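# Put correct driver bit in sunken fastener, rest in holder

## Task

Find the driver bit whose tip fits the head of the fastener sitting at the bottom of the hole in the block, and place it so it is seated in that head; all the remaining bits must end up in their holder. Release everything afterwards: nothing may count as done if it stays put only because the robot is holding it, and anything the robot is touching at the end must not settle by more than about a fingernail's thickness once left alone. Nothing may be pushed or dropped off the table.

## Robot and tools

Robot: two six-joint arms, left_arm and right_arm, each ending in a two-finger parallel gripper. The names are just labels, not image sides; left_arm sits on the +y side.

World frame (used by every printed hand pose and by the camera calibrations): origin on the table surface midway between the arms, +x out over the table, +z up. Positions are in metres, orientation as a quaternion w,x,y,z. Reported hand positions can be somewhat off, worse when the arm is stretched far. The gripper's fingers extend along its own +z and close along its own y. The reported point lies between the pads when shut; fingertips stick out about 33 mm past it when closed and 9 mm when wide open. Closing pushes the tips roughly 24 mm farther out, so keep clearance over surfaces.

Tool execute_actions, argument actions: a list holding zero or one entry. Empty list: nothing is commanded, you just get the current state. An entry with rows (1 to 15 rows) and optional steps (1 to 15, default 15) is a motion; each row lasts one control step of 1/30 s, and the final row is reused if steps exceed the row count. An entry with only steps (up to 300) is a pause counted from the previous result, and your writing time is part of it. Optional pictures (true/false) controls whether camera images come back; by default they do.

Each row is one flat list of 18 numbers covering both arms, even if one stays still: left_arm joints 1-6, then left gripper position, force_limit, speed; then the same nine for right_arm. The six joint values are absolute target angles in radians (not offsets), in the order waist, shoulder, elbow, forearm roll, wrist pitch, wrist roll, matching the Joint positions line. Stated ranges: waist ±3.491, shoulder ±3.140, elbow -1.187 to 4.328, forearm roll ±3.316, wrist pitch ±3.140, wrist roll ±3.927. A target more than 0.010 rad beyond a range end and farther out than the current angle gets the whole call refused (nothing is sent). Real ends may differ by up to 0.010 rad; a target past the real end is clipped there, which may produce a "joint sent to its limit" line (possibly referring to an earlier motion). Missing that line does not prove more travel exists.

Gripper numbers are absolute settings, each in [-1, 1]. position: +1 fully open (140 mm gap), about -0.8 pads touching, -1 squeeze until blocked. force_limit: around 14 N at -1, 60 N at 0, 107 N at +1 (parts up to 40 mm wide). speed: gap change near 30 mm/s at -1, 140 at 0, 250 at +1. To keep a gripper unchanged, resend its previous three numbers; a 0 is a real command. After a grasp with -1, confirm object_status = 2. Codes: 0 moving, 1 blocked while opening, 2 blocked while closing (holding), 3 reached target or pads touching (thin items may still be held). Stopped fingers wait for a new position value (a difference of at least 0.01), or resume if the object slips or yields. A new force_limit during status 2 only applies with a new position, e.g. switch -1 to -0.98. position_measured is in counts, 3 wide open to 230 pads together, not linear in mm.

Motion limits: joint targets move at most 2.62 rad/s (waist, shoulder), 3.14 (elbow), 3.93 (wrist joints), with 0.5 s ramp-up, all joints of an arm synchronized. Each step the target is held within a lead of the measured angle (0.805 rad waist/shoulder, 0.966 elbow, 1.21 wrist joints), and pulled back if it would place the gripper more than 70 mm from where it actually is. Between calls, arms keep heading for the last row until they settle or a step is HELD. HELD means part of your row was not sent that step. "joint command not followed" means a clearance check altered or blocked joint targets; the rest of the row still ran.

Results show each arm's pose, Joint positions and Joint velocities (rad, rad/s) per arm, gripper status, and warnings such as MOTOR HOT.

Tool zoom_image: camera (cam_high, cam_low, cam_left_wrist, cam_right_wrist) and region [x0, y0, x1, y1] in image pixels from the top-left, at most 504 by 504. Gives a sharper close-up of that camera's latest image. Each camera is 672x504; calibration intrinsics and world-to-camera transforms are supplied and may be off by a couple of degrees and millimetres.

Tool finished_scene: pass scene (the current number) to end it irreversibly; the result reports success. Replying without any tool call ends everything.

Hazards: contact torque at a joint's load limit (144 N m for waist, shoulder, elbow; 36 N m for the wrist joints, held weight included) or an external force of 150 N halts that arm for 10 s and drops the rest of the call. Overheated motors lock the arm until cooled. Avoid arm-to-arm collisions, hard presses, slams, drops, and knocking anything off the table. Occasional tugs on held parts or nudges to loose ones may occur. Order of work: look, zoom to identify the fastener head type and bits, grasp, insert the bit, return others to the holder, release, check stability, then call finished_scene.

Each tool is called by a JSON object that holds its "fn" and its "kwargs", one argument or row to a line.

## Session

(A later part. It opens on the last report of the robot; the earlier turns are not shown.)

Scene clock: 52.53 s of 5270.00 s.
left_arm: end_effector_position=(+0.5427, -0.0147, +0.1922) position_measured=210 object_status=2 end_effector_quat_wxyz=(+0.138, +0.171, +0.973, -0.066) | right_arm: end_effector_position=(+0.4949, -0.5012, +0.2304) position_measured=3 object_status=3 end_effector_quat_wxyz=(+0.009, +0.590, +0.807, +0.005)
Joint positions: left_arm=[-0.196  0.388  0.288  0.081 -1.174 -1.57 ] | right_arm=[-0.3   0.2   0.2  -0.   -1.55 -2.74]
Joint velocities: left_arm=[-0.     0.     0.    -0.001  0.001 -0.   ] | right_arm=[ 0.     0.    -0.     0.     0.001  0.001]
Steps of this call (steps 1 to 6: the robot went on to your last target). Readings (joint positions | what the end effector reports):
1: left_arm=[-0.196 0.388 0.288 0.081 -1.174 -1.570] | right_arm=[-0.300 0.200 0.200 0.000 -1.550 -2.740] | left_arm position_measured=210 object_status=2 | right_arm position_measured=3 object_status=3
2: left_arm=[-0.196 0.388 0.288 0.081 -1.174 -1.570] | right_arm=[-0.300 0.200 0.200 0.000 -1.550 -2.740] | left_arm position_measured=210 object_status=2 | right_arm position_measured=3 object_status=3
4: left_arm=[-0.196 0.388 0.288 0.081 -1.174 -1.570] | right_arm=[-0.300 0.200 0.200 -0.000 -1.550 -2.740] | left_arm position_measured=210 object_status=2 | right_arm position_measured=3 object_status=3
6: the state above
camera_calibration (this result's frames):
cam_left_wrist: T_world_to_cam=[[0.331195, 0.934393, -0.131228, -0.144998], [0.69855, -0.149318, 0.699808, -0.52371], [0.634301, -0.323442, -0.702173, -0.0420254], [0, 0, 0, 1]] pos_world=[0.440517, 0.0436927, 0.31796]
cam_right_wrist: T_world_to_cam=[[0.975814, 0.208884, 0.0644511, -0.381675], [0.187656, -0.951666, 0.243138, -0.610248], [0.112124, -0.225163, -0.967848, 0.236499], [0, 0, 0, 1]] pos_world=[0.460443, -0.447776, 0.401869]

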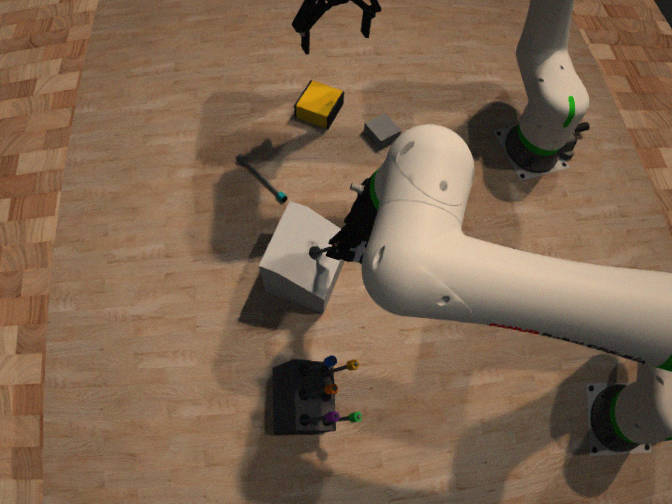

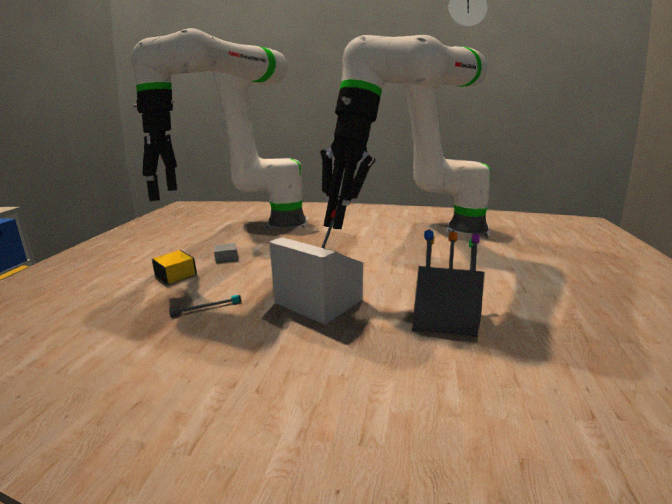

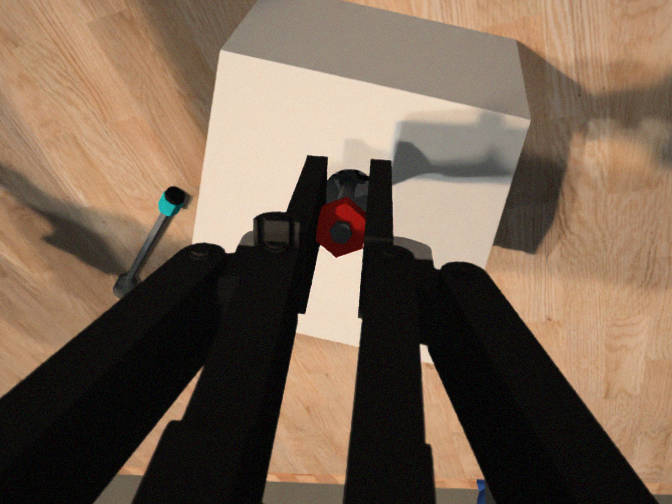

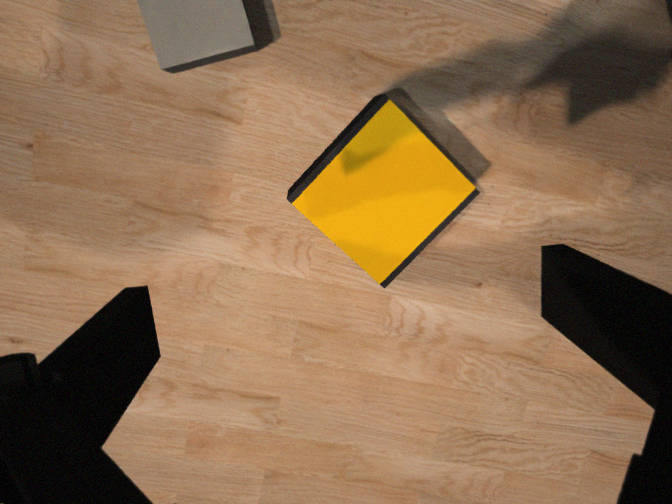

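{"fn": "execute_actions", "kwargs": {
  "actions": [
    {"rows":[[-0.192,0.388,0.288,0.081,-1.174,-1.57,-1,0,-0.5, -0.3,0.2,0.2,0,-1.55,-2.74,1,0,0]],"steps":8}
  ]
}}

{"fn": "zoom_image", "kwargs": {
  "camera": "cam_left_wrist",
  "region": [310, 155, 385, 215]
}}

Scene clock: 53.33 s of 5270.00 s.
left_arm: end_effector_position=(+0.5442, -0.0125, +0.1922) position_measured=210 object_status=2 end_effector_quat_wxyz=(+0.138, +0.169, +0.974, -0.065) | right_arm: end_effector_position=(+0.4949, -0.5012, +0.2304) position_measured=3 object_status=3 end_effector_quat_wxyz=(+0.009, +0.590, +0.807, +0.005)
Joint positions: left_arm=[-0.192  0.388  0.288  0.081 -1.174 -1.57 ] | right_arm=[-0.3   0.2   0.2  -0.   -1.55 -2.74]
Joint velocities: left_arm=[ 0.     0.002 -0.     0.     0.    -0.   ] | right_arm=[ 0.001  0.    -0.     0.     0.    -0.   ]
Steps of this call (steps 1 to 15: the robot went on to your last target; step 16: nothing new was sent; steps 17 to 24: all 8 steps of this action). Readings (joint positions | what the end effector reports):
17: left_arm=[-0.196 0.388 0.288 0.081 -1.174 -1.570] | right_arm=[-0.300 0.200 0.200 -0.000 -1.550 -2.740] | left_arm position_measured=210 object_status=2 | right_arm position_measured=3 object_status=3
18: left_arm=[-0.194 0.388 0.288 0.081 -1.174 -1.570] | right_arm=[-0.300 0.200 0.200 -0.000 -1.550 -2.740] | left_arm position_measured=210 object_status=2 | right_arm position_measured=3 object_status=3
20: left_arm=[-0.192 0.388 0.288 0.081 -1.174 -1.570] | right_arm=[-0.300 0.200 0.200 -0.000 -1.550 -2.740] | left_arm position_measured=210 object_status=2 | right_arm position_measured=3 object_status=3
24: the state above
camera_calibration (this result's frames):
cam_left_wrist: T_world_to_cam=[[0.32744, 0.935687, -0.131425, -0.145536], [0.699194, -0.146389, 0.699784, -0.524787], [0.63554, -0.321029, -0.70216, -0.0428979], [0, 0, 0, 1]] pos_world=[0.441846, 0.0455815, 0.31799]
cam_right_wrist: T_world_to_cam=[[0.975814, 0.208884, 0.0644512, -0.381675], [0.187656, -0.951666, 0.243138, -0.610248], [0.112124, -0.225163, -0.967848, 0.236499], [0, 0, 0, 1]] pos_world=[0.460443, -0.447776, 0.401869]

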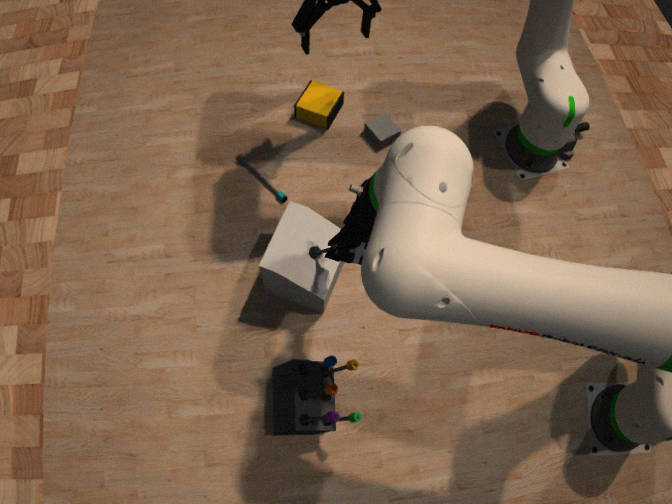

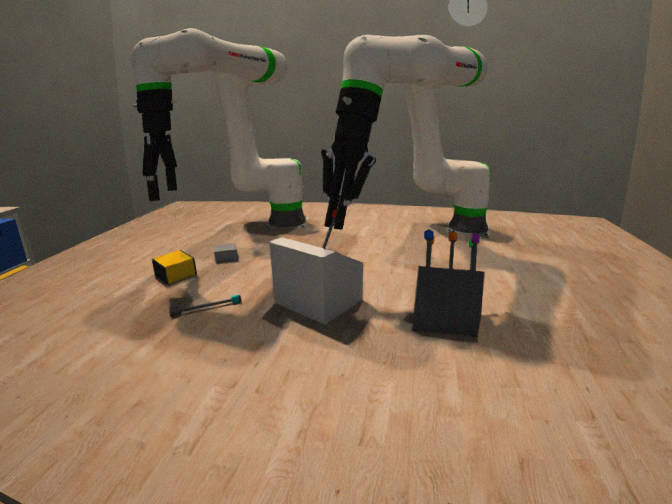

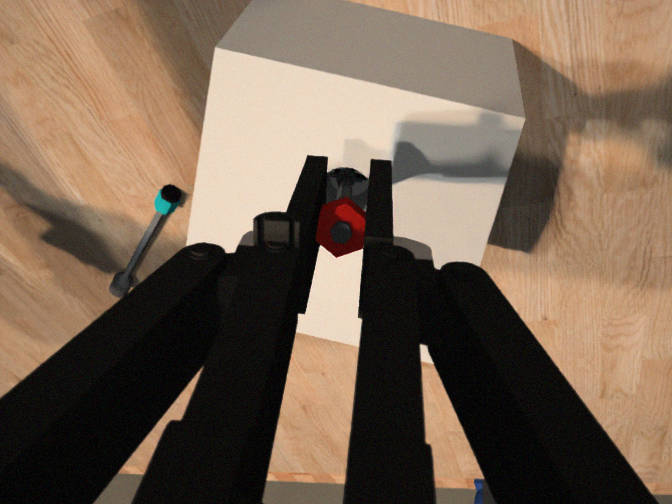

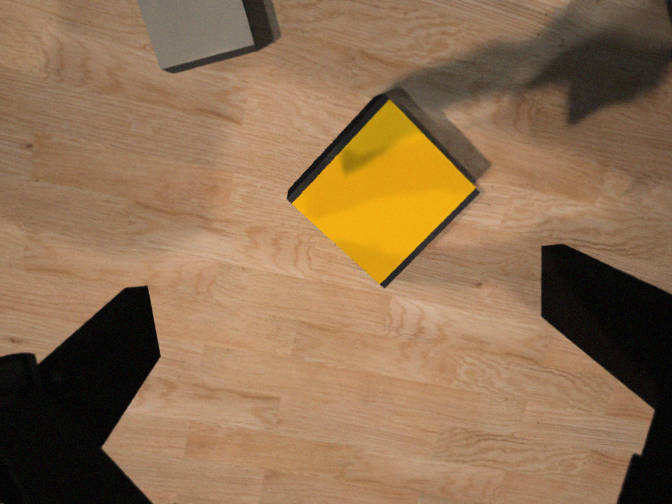

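Region (310, 155, 385, 215) of cam_left_wrist's 672x504 image, scaled by 6.720, with more detail than that image has; it fills the top 403 rows of this view, and the rest is white.

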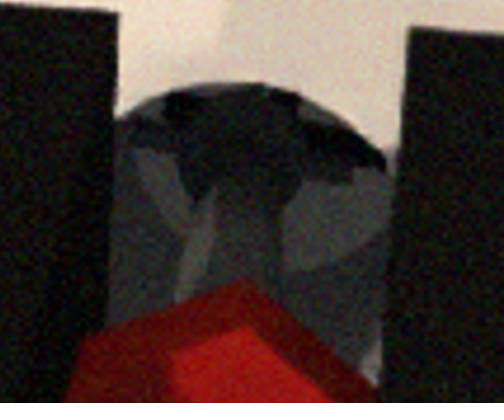

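{"fn": "execute_actions", "kwargs": {
  "actions": [
    {"rows":[[-0.1897,0.396,0.287,0.081,-1.165,-1.57,-1,0,-0.5, -0.3,0.2,0.2,0,-1.55,-2.74,1,0,0]],"steps":8}
  ]
}}

{"fn": "zoom_image", "kwargs": {
  "camera": "cam_left_wrist",
  "region": [310, 155, 385, 215]
}}

Scene clock: 54.87 s of 5270.00 s.
left_arm: end_effector_position=(+0.5477, -0.0119, +0.1871) position_measured=210 object_status=2 end_effector_quat_wxyz=(+0.138, +0.168, +0.974, -0.065) | right_arm: end_effector_position=(+0.4949, -0.5012, +0.2304) position_measured=3 object_status=3 end_effector_quat_wxyz=(+0.009, +0.590, +0.807, +0.005)
Joint positions: left_arm=[-0.19   0.396  0.287  0.081 -1.165 -1.57 ] | right_arm=[-0.3   0.2   0.2  -0.   -1.55 -2.74]
Joint velocities: left_arm=[ 0.     0.    -0.    -0.001  0.001  0.   ] | right_arm=[ 0.     0.     0.002  0.    -0.001  0.001]
Steps of this call (steps 1 to 15: the robot went on to your last target; steps 16 to 38: nothing new was sent; steps 39 to 46: all 8 steps of this action). Readings (joint positions | what the end effector reports):
39: left_arm=[-0.192 0.388 0.288 0.081 -1.174 -1.570] | right_arm=[-0.300 0.200 0.200 -0.000 -1.550 -2.740] | left_arm position_measured=210 object_status=2 | right_arm position_measured=3 object_status=3
40: left_arm=[-0.191 0.391 0.288 0.081 -1.171 -1.570] | right_arm=[-0.300 0.200 0.200 -0.000 -1.550 -2.740] | left_arm position_measured=210 object_status=2 | right_arm position_measured=3 object_status=3
42: left_arm=[-0.190 0.396 0.287 0.081 -1.166 -1.570] | right_arm=[-0.300 0.200 0.200 -0.000 -1.550 -2.740] | left_arm position_measured=210 object_status=2 | right_arm position_measured=3 object_status=3
46: the state above
camera_calibration (this result's frames):
cam_left_wrist: T_world_to_cam=[[0.324652, 0.936711, -0.13105, -0.146431], [0.699529, -0.144538, 0.699834, -0.52375], [0.636601, -0.318876, -0.702181, -0.0490898], [0, 0, 0, 1]] pos_world=[0.445168, 0.0458086, 0.312878]
cam_right_wrist: T_world_to_cam=[[0.975814, 0.208884, 0.064451, -0.381675], [0.187656, -0.951666, 0.243138, -0.610248], [0.112124, -0.225163, -0.967848, 0.236499], [0, 0, 0, 1]] pos_world=[0.460443, -0.447776, 0.401869]

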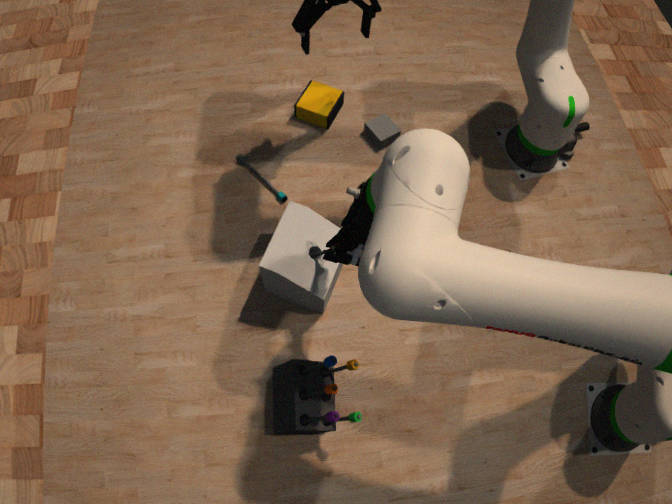

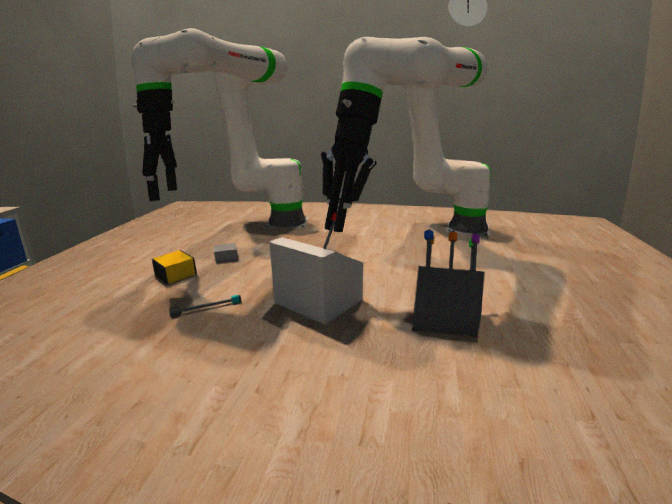

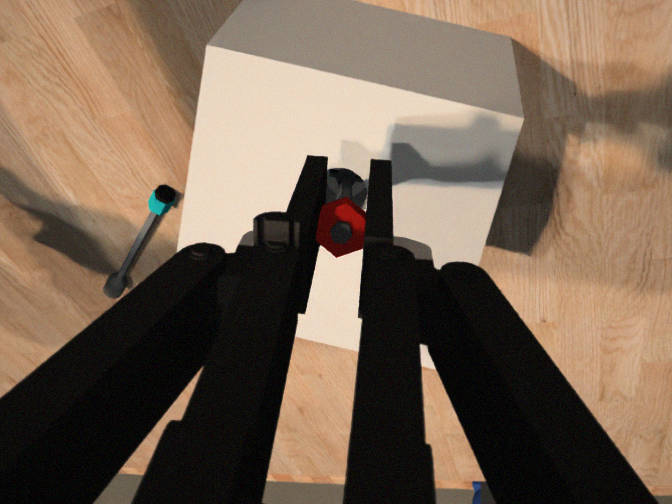

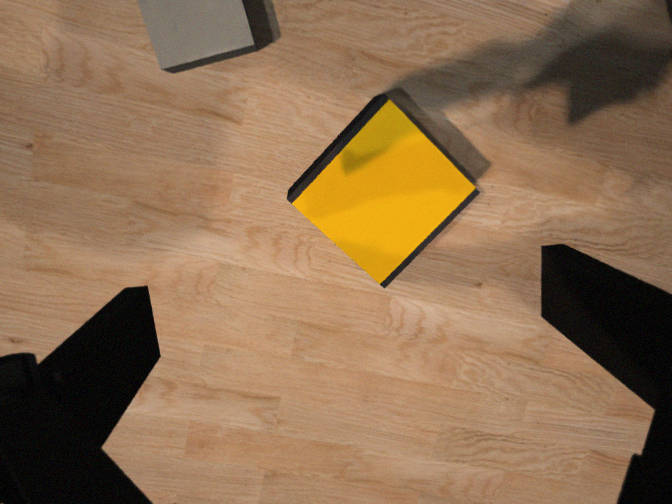

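Region (310, 155, 385, 215) of cam_left_wrist's 672x504 image, scaled by 6.720, with more detail than that image has; it fills the top 403 rows of this view, and the rest is white.

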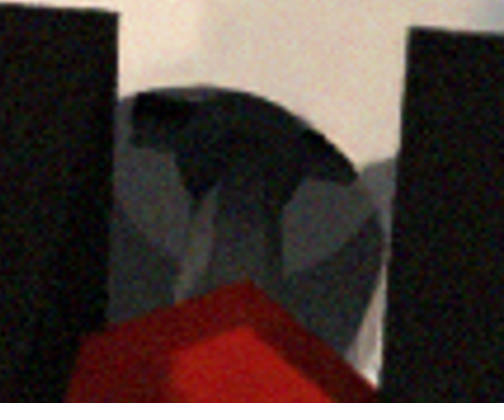

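{"fn": "execute_actions", "kwargs": {
  "actions": [
    {"rows":[[-0.1911,0.4085,0.2838,0.081,-1.1493,-1.57,-1,0,-0.5, -0.3,0.2,0.2,0,-1.55,-2.74,1,0,0]],"steps":12}
  ]
}}

{"fn": "zoom_image", "kwargs": {
  "camera": "cam_left_wrist",
  "region": [310, 155, 385, 215]
}}

Scene clock: 55.93 s of 5270.00 s.
left_arm: end_effector_position=(+0.5510, -0.0141, +0.1784) position_measured=210 object_status=2 end_effector_quat_wxyz=(+0.138, +0.168, +0.974, -0.065) | right_arm: end_effector_position=(+0.4949, -0.5012, +0.2304) position_measured=3 object_status=3 end_effector_quat_wxyz=(+0.009, +0.590, +0.807, +0.005)
Joint positions: left_arm=[-0.191  0.408  0.284  0.081 -1.149 -1.57 ] | right_arm=[-0.3   0.2   0.2  -0.   -1.55 -2.74]
Joint velocities: left_arm=[-0.     0.002  0.    -0.003 -0.001  0.   ] | right_arm=[ 0.001 -0.    -0.001 -0.    -0.     0.   ]
Steps of this call (steps 1 to 15: the robot went on to your last target; steps 16 to 20: nothing new was sent; steps 21 to 32: all 12 steps of this action). Readings (joint positions | what the end effector reports):
21: left_arm=[-0.190 0.396 0.287 0.081 -1.165 -1.570] | right_arm=[-0.300 0.200 0.200 -0.000 -1.550 -2.740] | left_arm position_measured=210 object_status=2 | right_arm position_measured=3 object_status=3
22: left_arm=[-0.190 0.399 0.286 0.081 -1.160 -1.570] | right_arm=[-0.300 0.200 0.200 -0.000 -1.550 -2.740] | left_arm position_measured=210 object_status=2 | right_arm position_measured=3 object_status=3
24: left_arm=[-0.191 0.408 0.284 0.081 -1.151 -1.570] | right_arm=[-0.300 0.200 0.200 -0.000 -1.550 -2.740] | left_arm position_measured=210 object_status=2 | right_arm position_measured=3 object_status=3
28: left_arm=[-0.191 0.408 0.284 0.081 -1.149 -1.570] | right_arm=[-0.300 0.200 0.200 -0.000 -1.550 -2.740] | left_arm position_measured=210 object_status=2 | right_arm position_measured=3 object_status=3
32: the state above
camera_calibration (this result's frames):
cam_left_wrist: T_world_to_cam=[[0.324683, 0.93666, -0.131339, -0.146521], [0.69968, -0.144423, 0.699707, -0.520326], [0.636419, -0.319078, -0.702253, -0.0579272], [0, 0, 0, 1]] pos_world=[0.448501, 0.0436102, 0.304153]
cam_right_wrist: T_world_to_cam=[[0.975814, 0.208884, 0.0644513, -0.381675], [0.187656, -0.951667, 0.243138, -0.610248], [0.112124, -0.225163, -0.967848, 0.236499], [0, 0, 0, 1]] pos_world=[0.460443, -0.447776, 0.401869]

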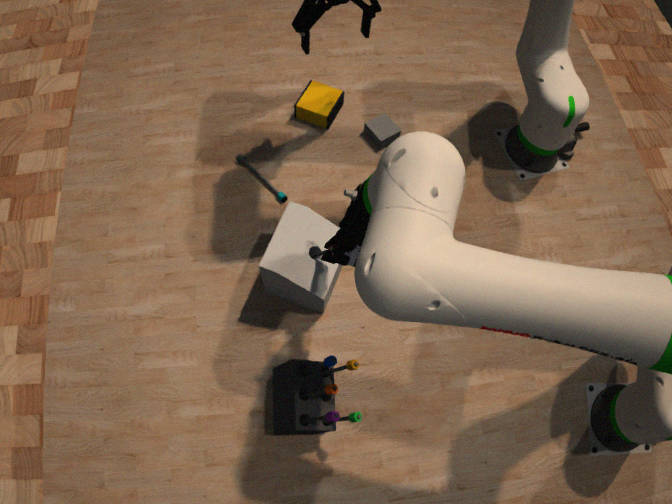

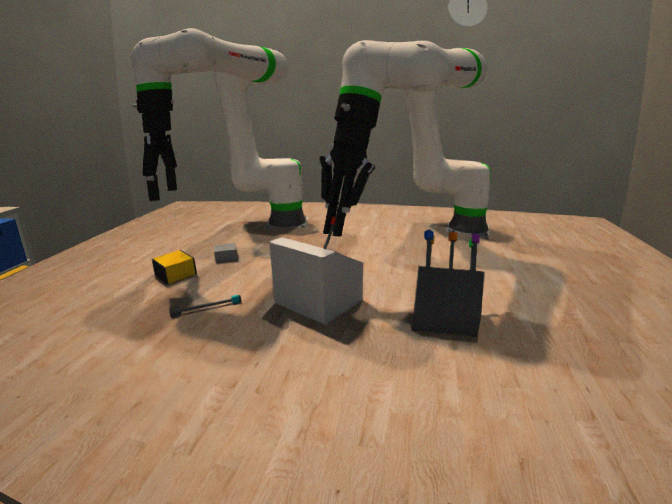

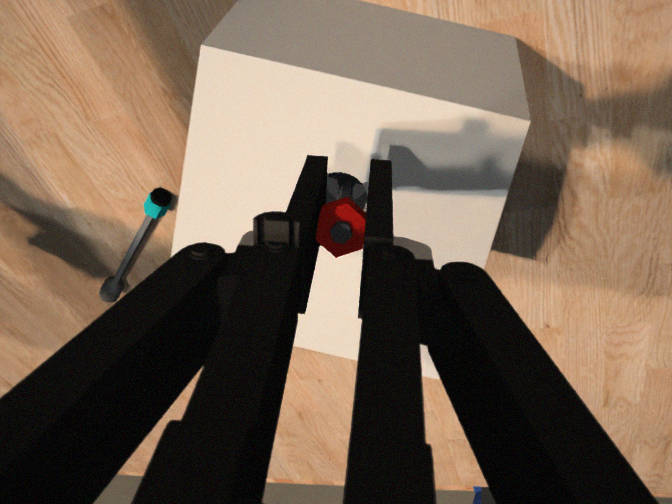

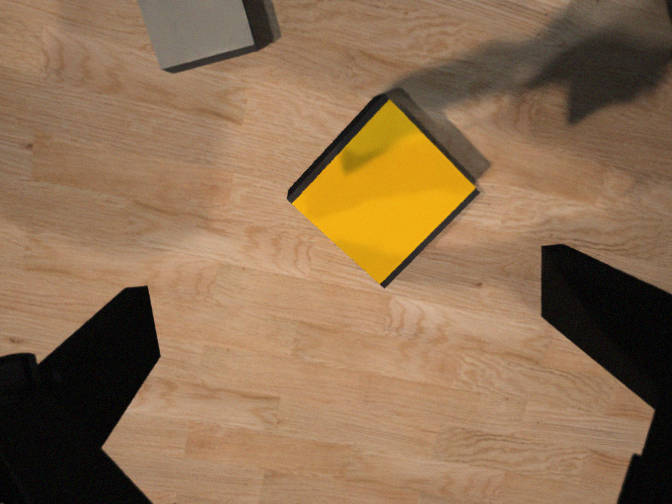

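Region (310, 155, 385, 215) of cam_left_wrist's 672x504 image, scaled by 6.720, with more detail than that image has; it fills the top 403 rows of this view, and the rest is white.

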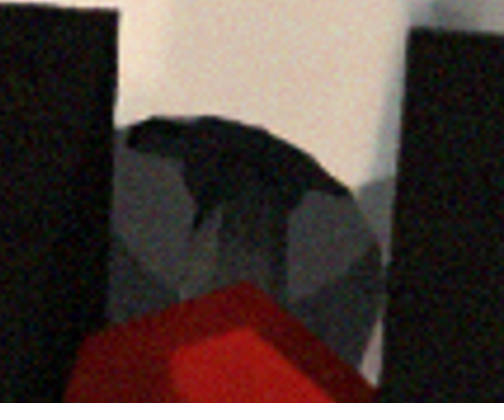

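No slip; likely entering. Go 4 mm more, then release and look.

{"fn": "execute_actions", "kwargs": {
  "actions": [
    {"rows":[[-0.1917,0.4145,0.2838,0.081,-1.1433,-1.57,-1,0,-0.5, -0.3,0.2,0.2,0,-1.55,-2.74,1,0,0]],"steps":10}
  ]
}}

{"fn": "execute_actions", "kwargs": {
  "actions": [
    {"rows":[[-0.1917,0.4145,0.2838,0.081,-1.1433,-1.57,-0.3,0,-0.5, -0.3,0.2,0.2,0,-1.55,-2.74,1,0,0]],"steps":15}
  ],
  "pictures": false
}}

{"fn": "execute_actions", "kwargs": {
  "actions": [
    {"rows":[[-0.17,0.40,0.40,0.081,-1.274,-1.57,-0.3,0,-0.5, -0.3,0.2,0.2,0,-1.55,-2.74,1,0,0]],"steps":15}
  ]
}}

Scene clock: 57.07 s of 5270.00 s.
left_arm: end_effector_position=(+0.5528, -0.0150, +0.1749) position_measured=210 object_status=2 end_effector_quat_wxyz=(+0.138, +0.168, +0.974, -0.065) | right_arm: end_effector_position=(+0.4949, -0.5012, +0.2304) position_measured=3 object_status=3 end_effector_quat_wxyz=(+0.009, +0.590, +0.807, +0.005)
Joint positions: left_arm=[-0.192  0.414  0.284  0.081 -1.143 -1.57 ] | right_arm=[-0.3   0.2   0.2  -0.   -1.55 -2.74]
Joint velocities: left_arm=[-0.     0.002  0.     0.     0.    -0.   ] | right_arm=[ 0.001  0.     0.     0.    -0.    -0.001]
Steps of this call (steps 1 to 15: the robot went on to your last target; steps 16 to 24: nothing new was sent; steps 25 to 34: all 10 steps of this action). Readings (joint positions | what the end effector reports):
25: left_arm=[-0.191 0.409 0.284 0.081 -1.149 -1.570] | right_arm=[-0.300 0.200 0.200 -0.000 -1.550 -2.740] | left_arm position_measured=210 object_status=2 | right_arm position_measured=3 object_status=3
26: left_arm=[-0.191 0.411 0.284 0.081 -1.147 -1.570] | right_arm=[-0.300 0.200 0.200 -0.000 -1.550 -2.740] | left_arm position_measured=210 object_status=2 | right_arm position_measured=3 object_status=3
28: left_arm=[-0.192 0.414 0.284 0.081 -1.144 -1.570] | right_arm=[-0.300 0.200 0.200 -0.000 -1.550 -2.740] | left_arm position_measured=210 object_status=2 | right_arm position_measured=3 object_status=3
32: left_arm=[-0.192 0.414 0.284 0.081 -1.143 -1.570] | right_arm=[-0.300 0.200 0.200 -0.000 -1.550 -2.740] | left_arm position_measured=210 object_status=2 | right_arm position_measured=3 object_status=3
34: the state above
camera_calibration (this result's frames):
cam_left_wrist: T_world_to_cam=[[0.324879, 0.936646, -0.130949, -0.146858], [0.699423, -0.144748, 0.699896, -0.519151], [0.636601, -0.318971, -0.702138, -0.0619151], [0, 0, 0, 1]] pos_world=[0.450233, 0.0426589, 0.300648]
cam_right_wrist: T_world_to_cam=[[0.975814, 0.208884, 0.0644509, -0.381675], [0.187656, -0.951666, 0.243138, -0.610248], [0.112123, -0.225163, -0.967848, 0.236499], [0, 0, 0, 1]] pos_world=[0.460443, -0.447776, 0.401869]

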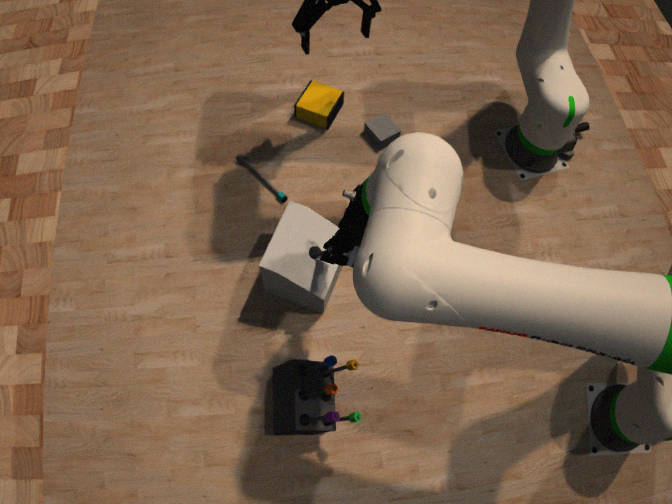

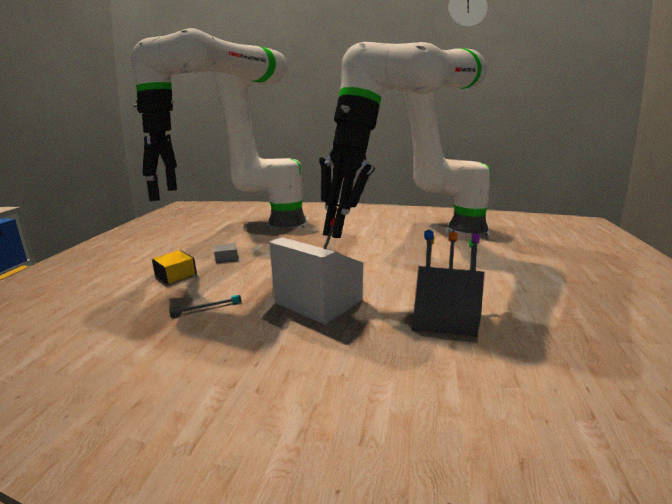

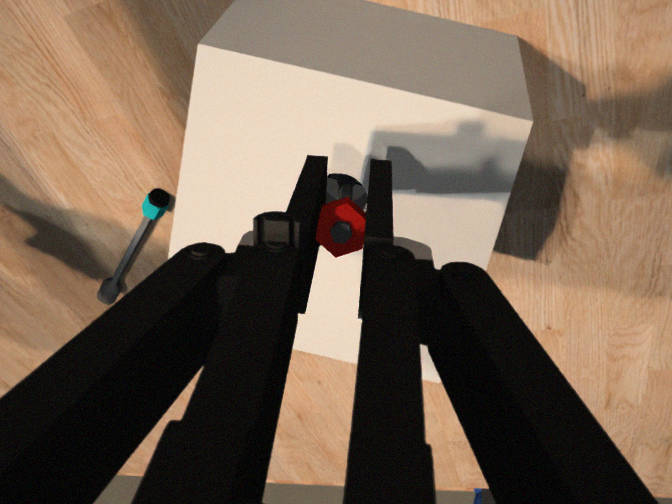

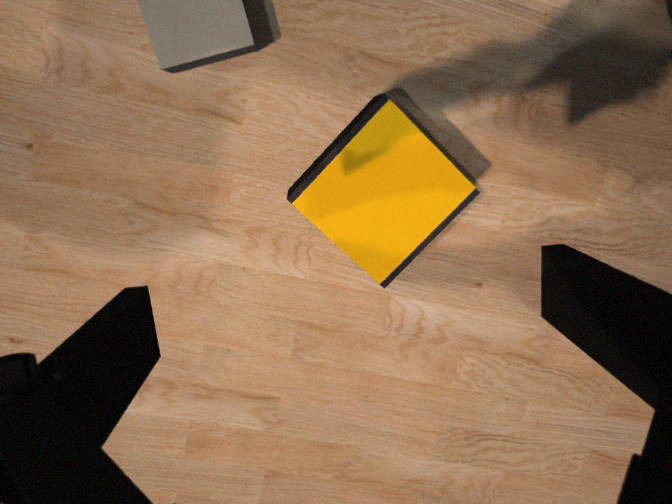

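Scene clock: 57.57 s of 5270.00 s.
left_arm: end_effector_position=(+0.5528, -0.0150, +0.1747) position_measured=167 object_status=0 end_effector_quat_wxyz=(+0.138, +0.168, +0.974, -0.065) | right_arm: end_effector_position=(+0.4949, -0.5012, +0.2304) position_measured=3 object_status=3 end_effector_quat_wxyz=(+0.009, +0.590, +0.807, +0.005)
Joint positions: left_arm=[-0.192  0.415  0.284  0.081 -1.143 -1.57 ] | right_arm=[-0.3   0.2   0.2  -0.   -1.55 -2.74]
Joint velocities: left_arm=[ 0.    -0.001  0.    -0.    -0.001  0.   ] | right_arm=[-0.001 -0.     0.002  0.     0.    -0.   ]
Steps of this call (steps 1 to 15: all 15 steps of this action). Readings (joint positions | what the end effector reports):
1: left_arm=[-0.192 0.414 0.284 0.081 -1.143 -1.570] | right_arm=[-0.300 0.200 0.200 -0.000 -1.550 -2.740] | left_arm position_measured=210 object_status=0 | right_arm position_measured=3 object_status=3
2: left_arm=[-0.192 0.415 0.284 0.081 -1.143 -1.570] | right_arm=[-0.300 0.200 0.200 -0.000 -1.550 -2.740] | left_arm position_measured=210 object_status=0 | right_arm position_measured=3 object_status=3
4: left_arm=[-0.192 0.415 0.284 0.081 -1.143 -1.570] | right_arm=[-0.300 0.200 0.200 -0.000 -1.550 -2.740] | left_arm position_measured=198 object_status=0 | right_arm position_measured=3 object_status=3
8: left_arm=[-0.192 0.415 0.284 0.081 -1.143 -1.570] | right_arm=[-0.300 0.200 0.200 -0.000 -1.550 -2.740] | left_arm position_measured=179 object_status=0 | right_arm position_measured=3 object_status=3
15: the state above

Scene clock: 58.07 s of 5270.00 s.
left_arm: end_effector_position=(+0.5576, -0.0022, +0.2333) position_measured=167 object_status=3 end_effector_quat_wxyz=(+0.139, +0.162, +0.975, -0.065) | right_arm: end_effector_position=(+0.4949, -0.5012, +0.2304) position_measured=3 object_status=3 end_effector_quat_wxyz=(+0.009, +0.590, +0.807, +0.005)
Joint positions: left_arm=[-0.17   0.4    0.4    0.081 -1.274 -1.57 ] | right_arm=[-0.3   0.2   0.2  -0.   -1.55 -2.74]
Joint velocities: left_arm=[ 0.    -0.001  0.001  0.003 -0.001 -0.   ] | right_arm=[ 0.     0.     0.001  0.    -0.    -0.001]
Steps of this call (steps 1 to 15: all 15 steps of this action). Readings (joint positions | what the end effector reports):
1: left_arm=[-0.192 0.414 0.284 0.081 -1.143 -1.570] | right_arm=[-0.300 0.200 0.200 -0.000 -1.550 -2.740] | left_arm position_measured=167 object_status=0 | right_arm position_measured=3 object_status=3
2: left_arm=[-0.191 0.414 0.287 0.081 -1.148 -1.570] | right_arm=[-0.300 0.200 0.200 -0.000 -1.550 -2.740] | left_arm position_measured=167 object_status=3 | right_arm position_measured=3 object_status=3
4: left_arm=[-0.186 0.411 0.316 0.081 -1.180 -1.570] | right_arm=[-0.300 0.200 0.200 -0.000 -1.550 -2.740] | left_arm position_measured=167 object_status=3 | right_arm position_measured=3 object_status=3
8: left_arm=[-0.171 0.400 0.395 0.081 -1.268 -1.570] | right_arm=[-0.300 0.200 0.200 -0.000 -1.550 -2.740] | left_arm position_measured=167 object_status=3 | right_arm position_measured=3 object_status=3
15: the state above
camera_calibration (this result's frames):
cam_left_wrist: T_world_to_cam=[[0.314407, 0.940098, -0.131771, -0.146747], [0.701055, -0.136351, 0.699951, -0.562425], [0.640055, -0.312448, -0.70193, -0.0217686], [0, 0, 0, 1]] pos_world=[0.454362, 0.0544678, 0.359053]
cam_right_wrist: T_world_to_cam=[[0.975814, 0.208884, 0.0644511, -0.381675], [0.187656, -0.951666, 0.243138, -0.610248], [0.112124, -0.225163, -0.967848, 0.236499], [0, 0, 0, 1]] pos_world=[0.460443, -0.447776, 0.401869]

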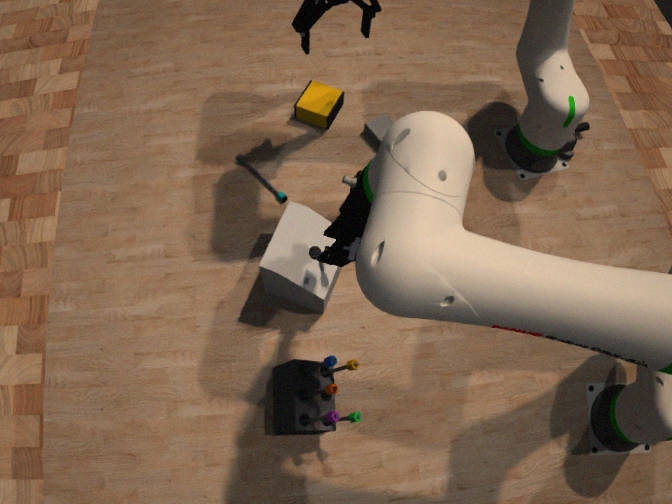

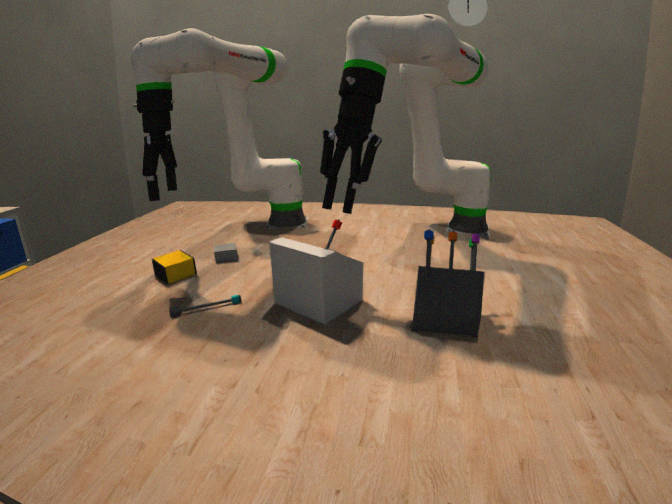

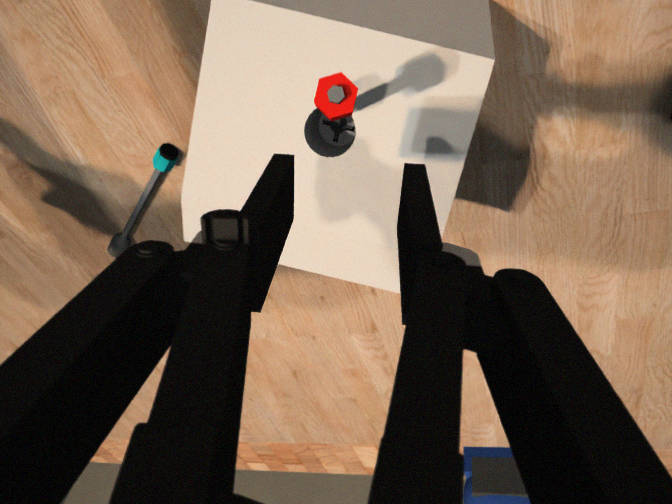

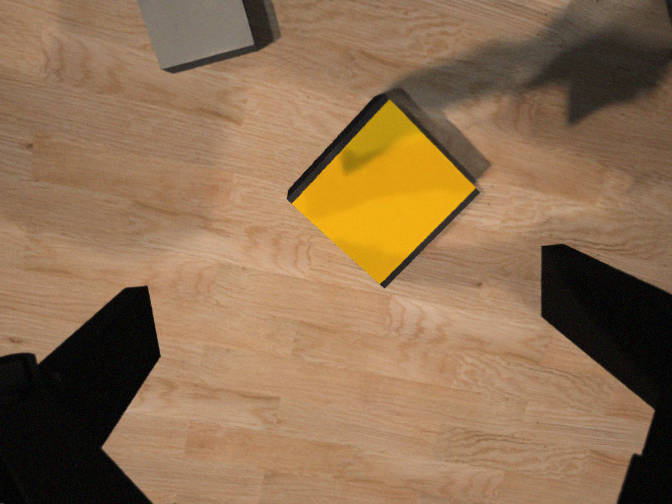

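{"fn": "zoom_image", "kwargs": {
  "camera": "cam_left_wrist",
  "region": [290, 70, 380, 165]
}}

Region (290, 70, 380, 165) of cam_left_wrist's 672x504 image, scaled by 5.305, with more detail than that image has; it fills the left 477 columns of this view, and the rest is white.

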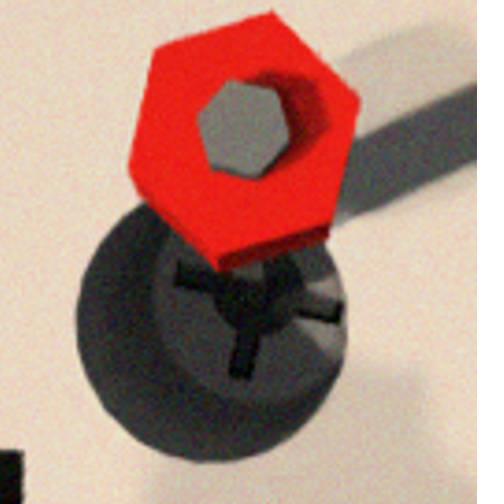

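{"fn": "finished_scene", "kwargs": {
  "scene": 1
}}

The scene is finished: the task was done.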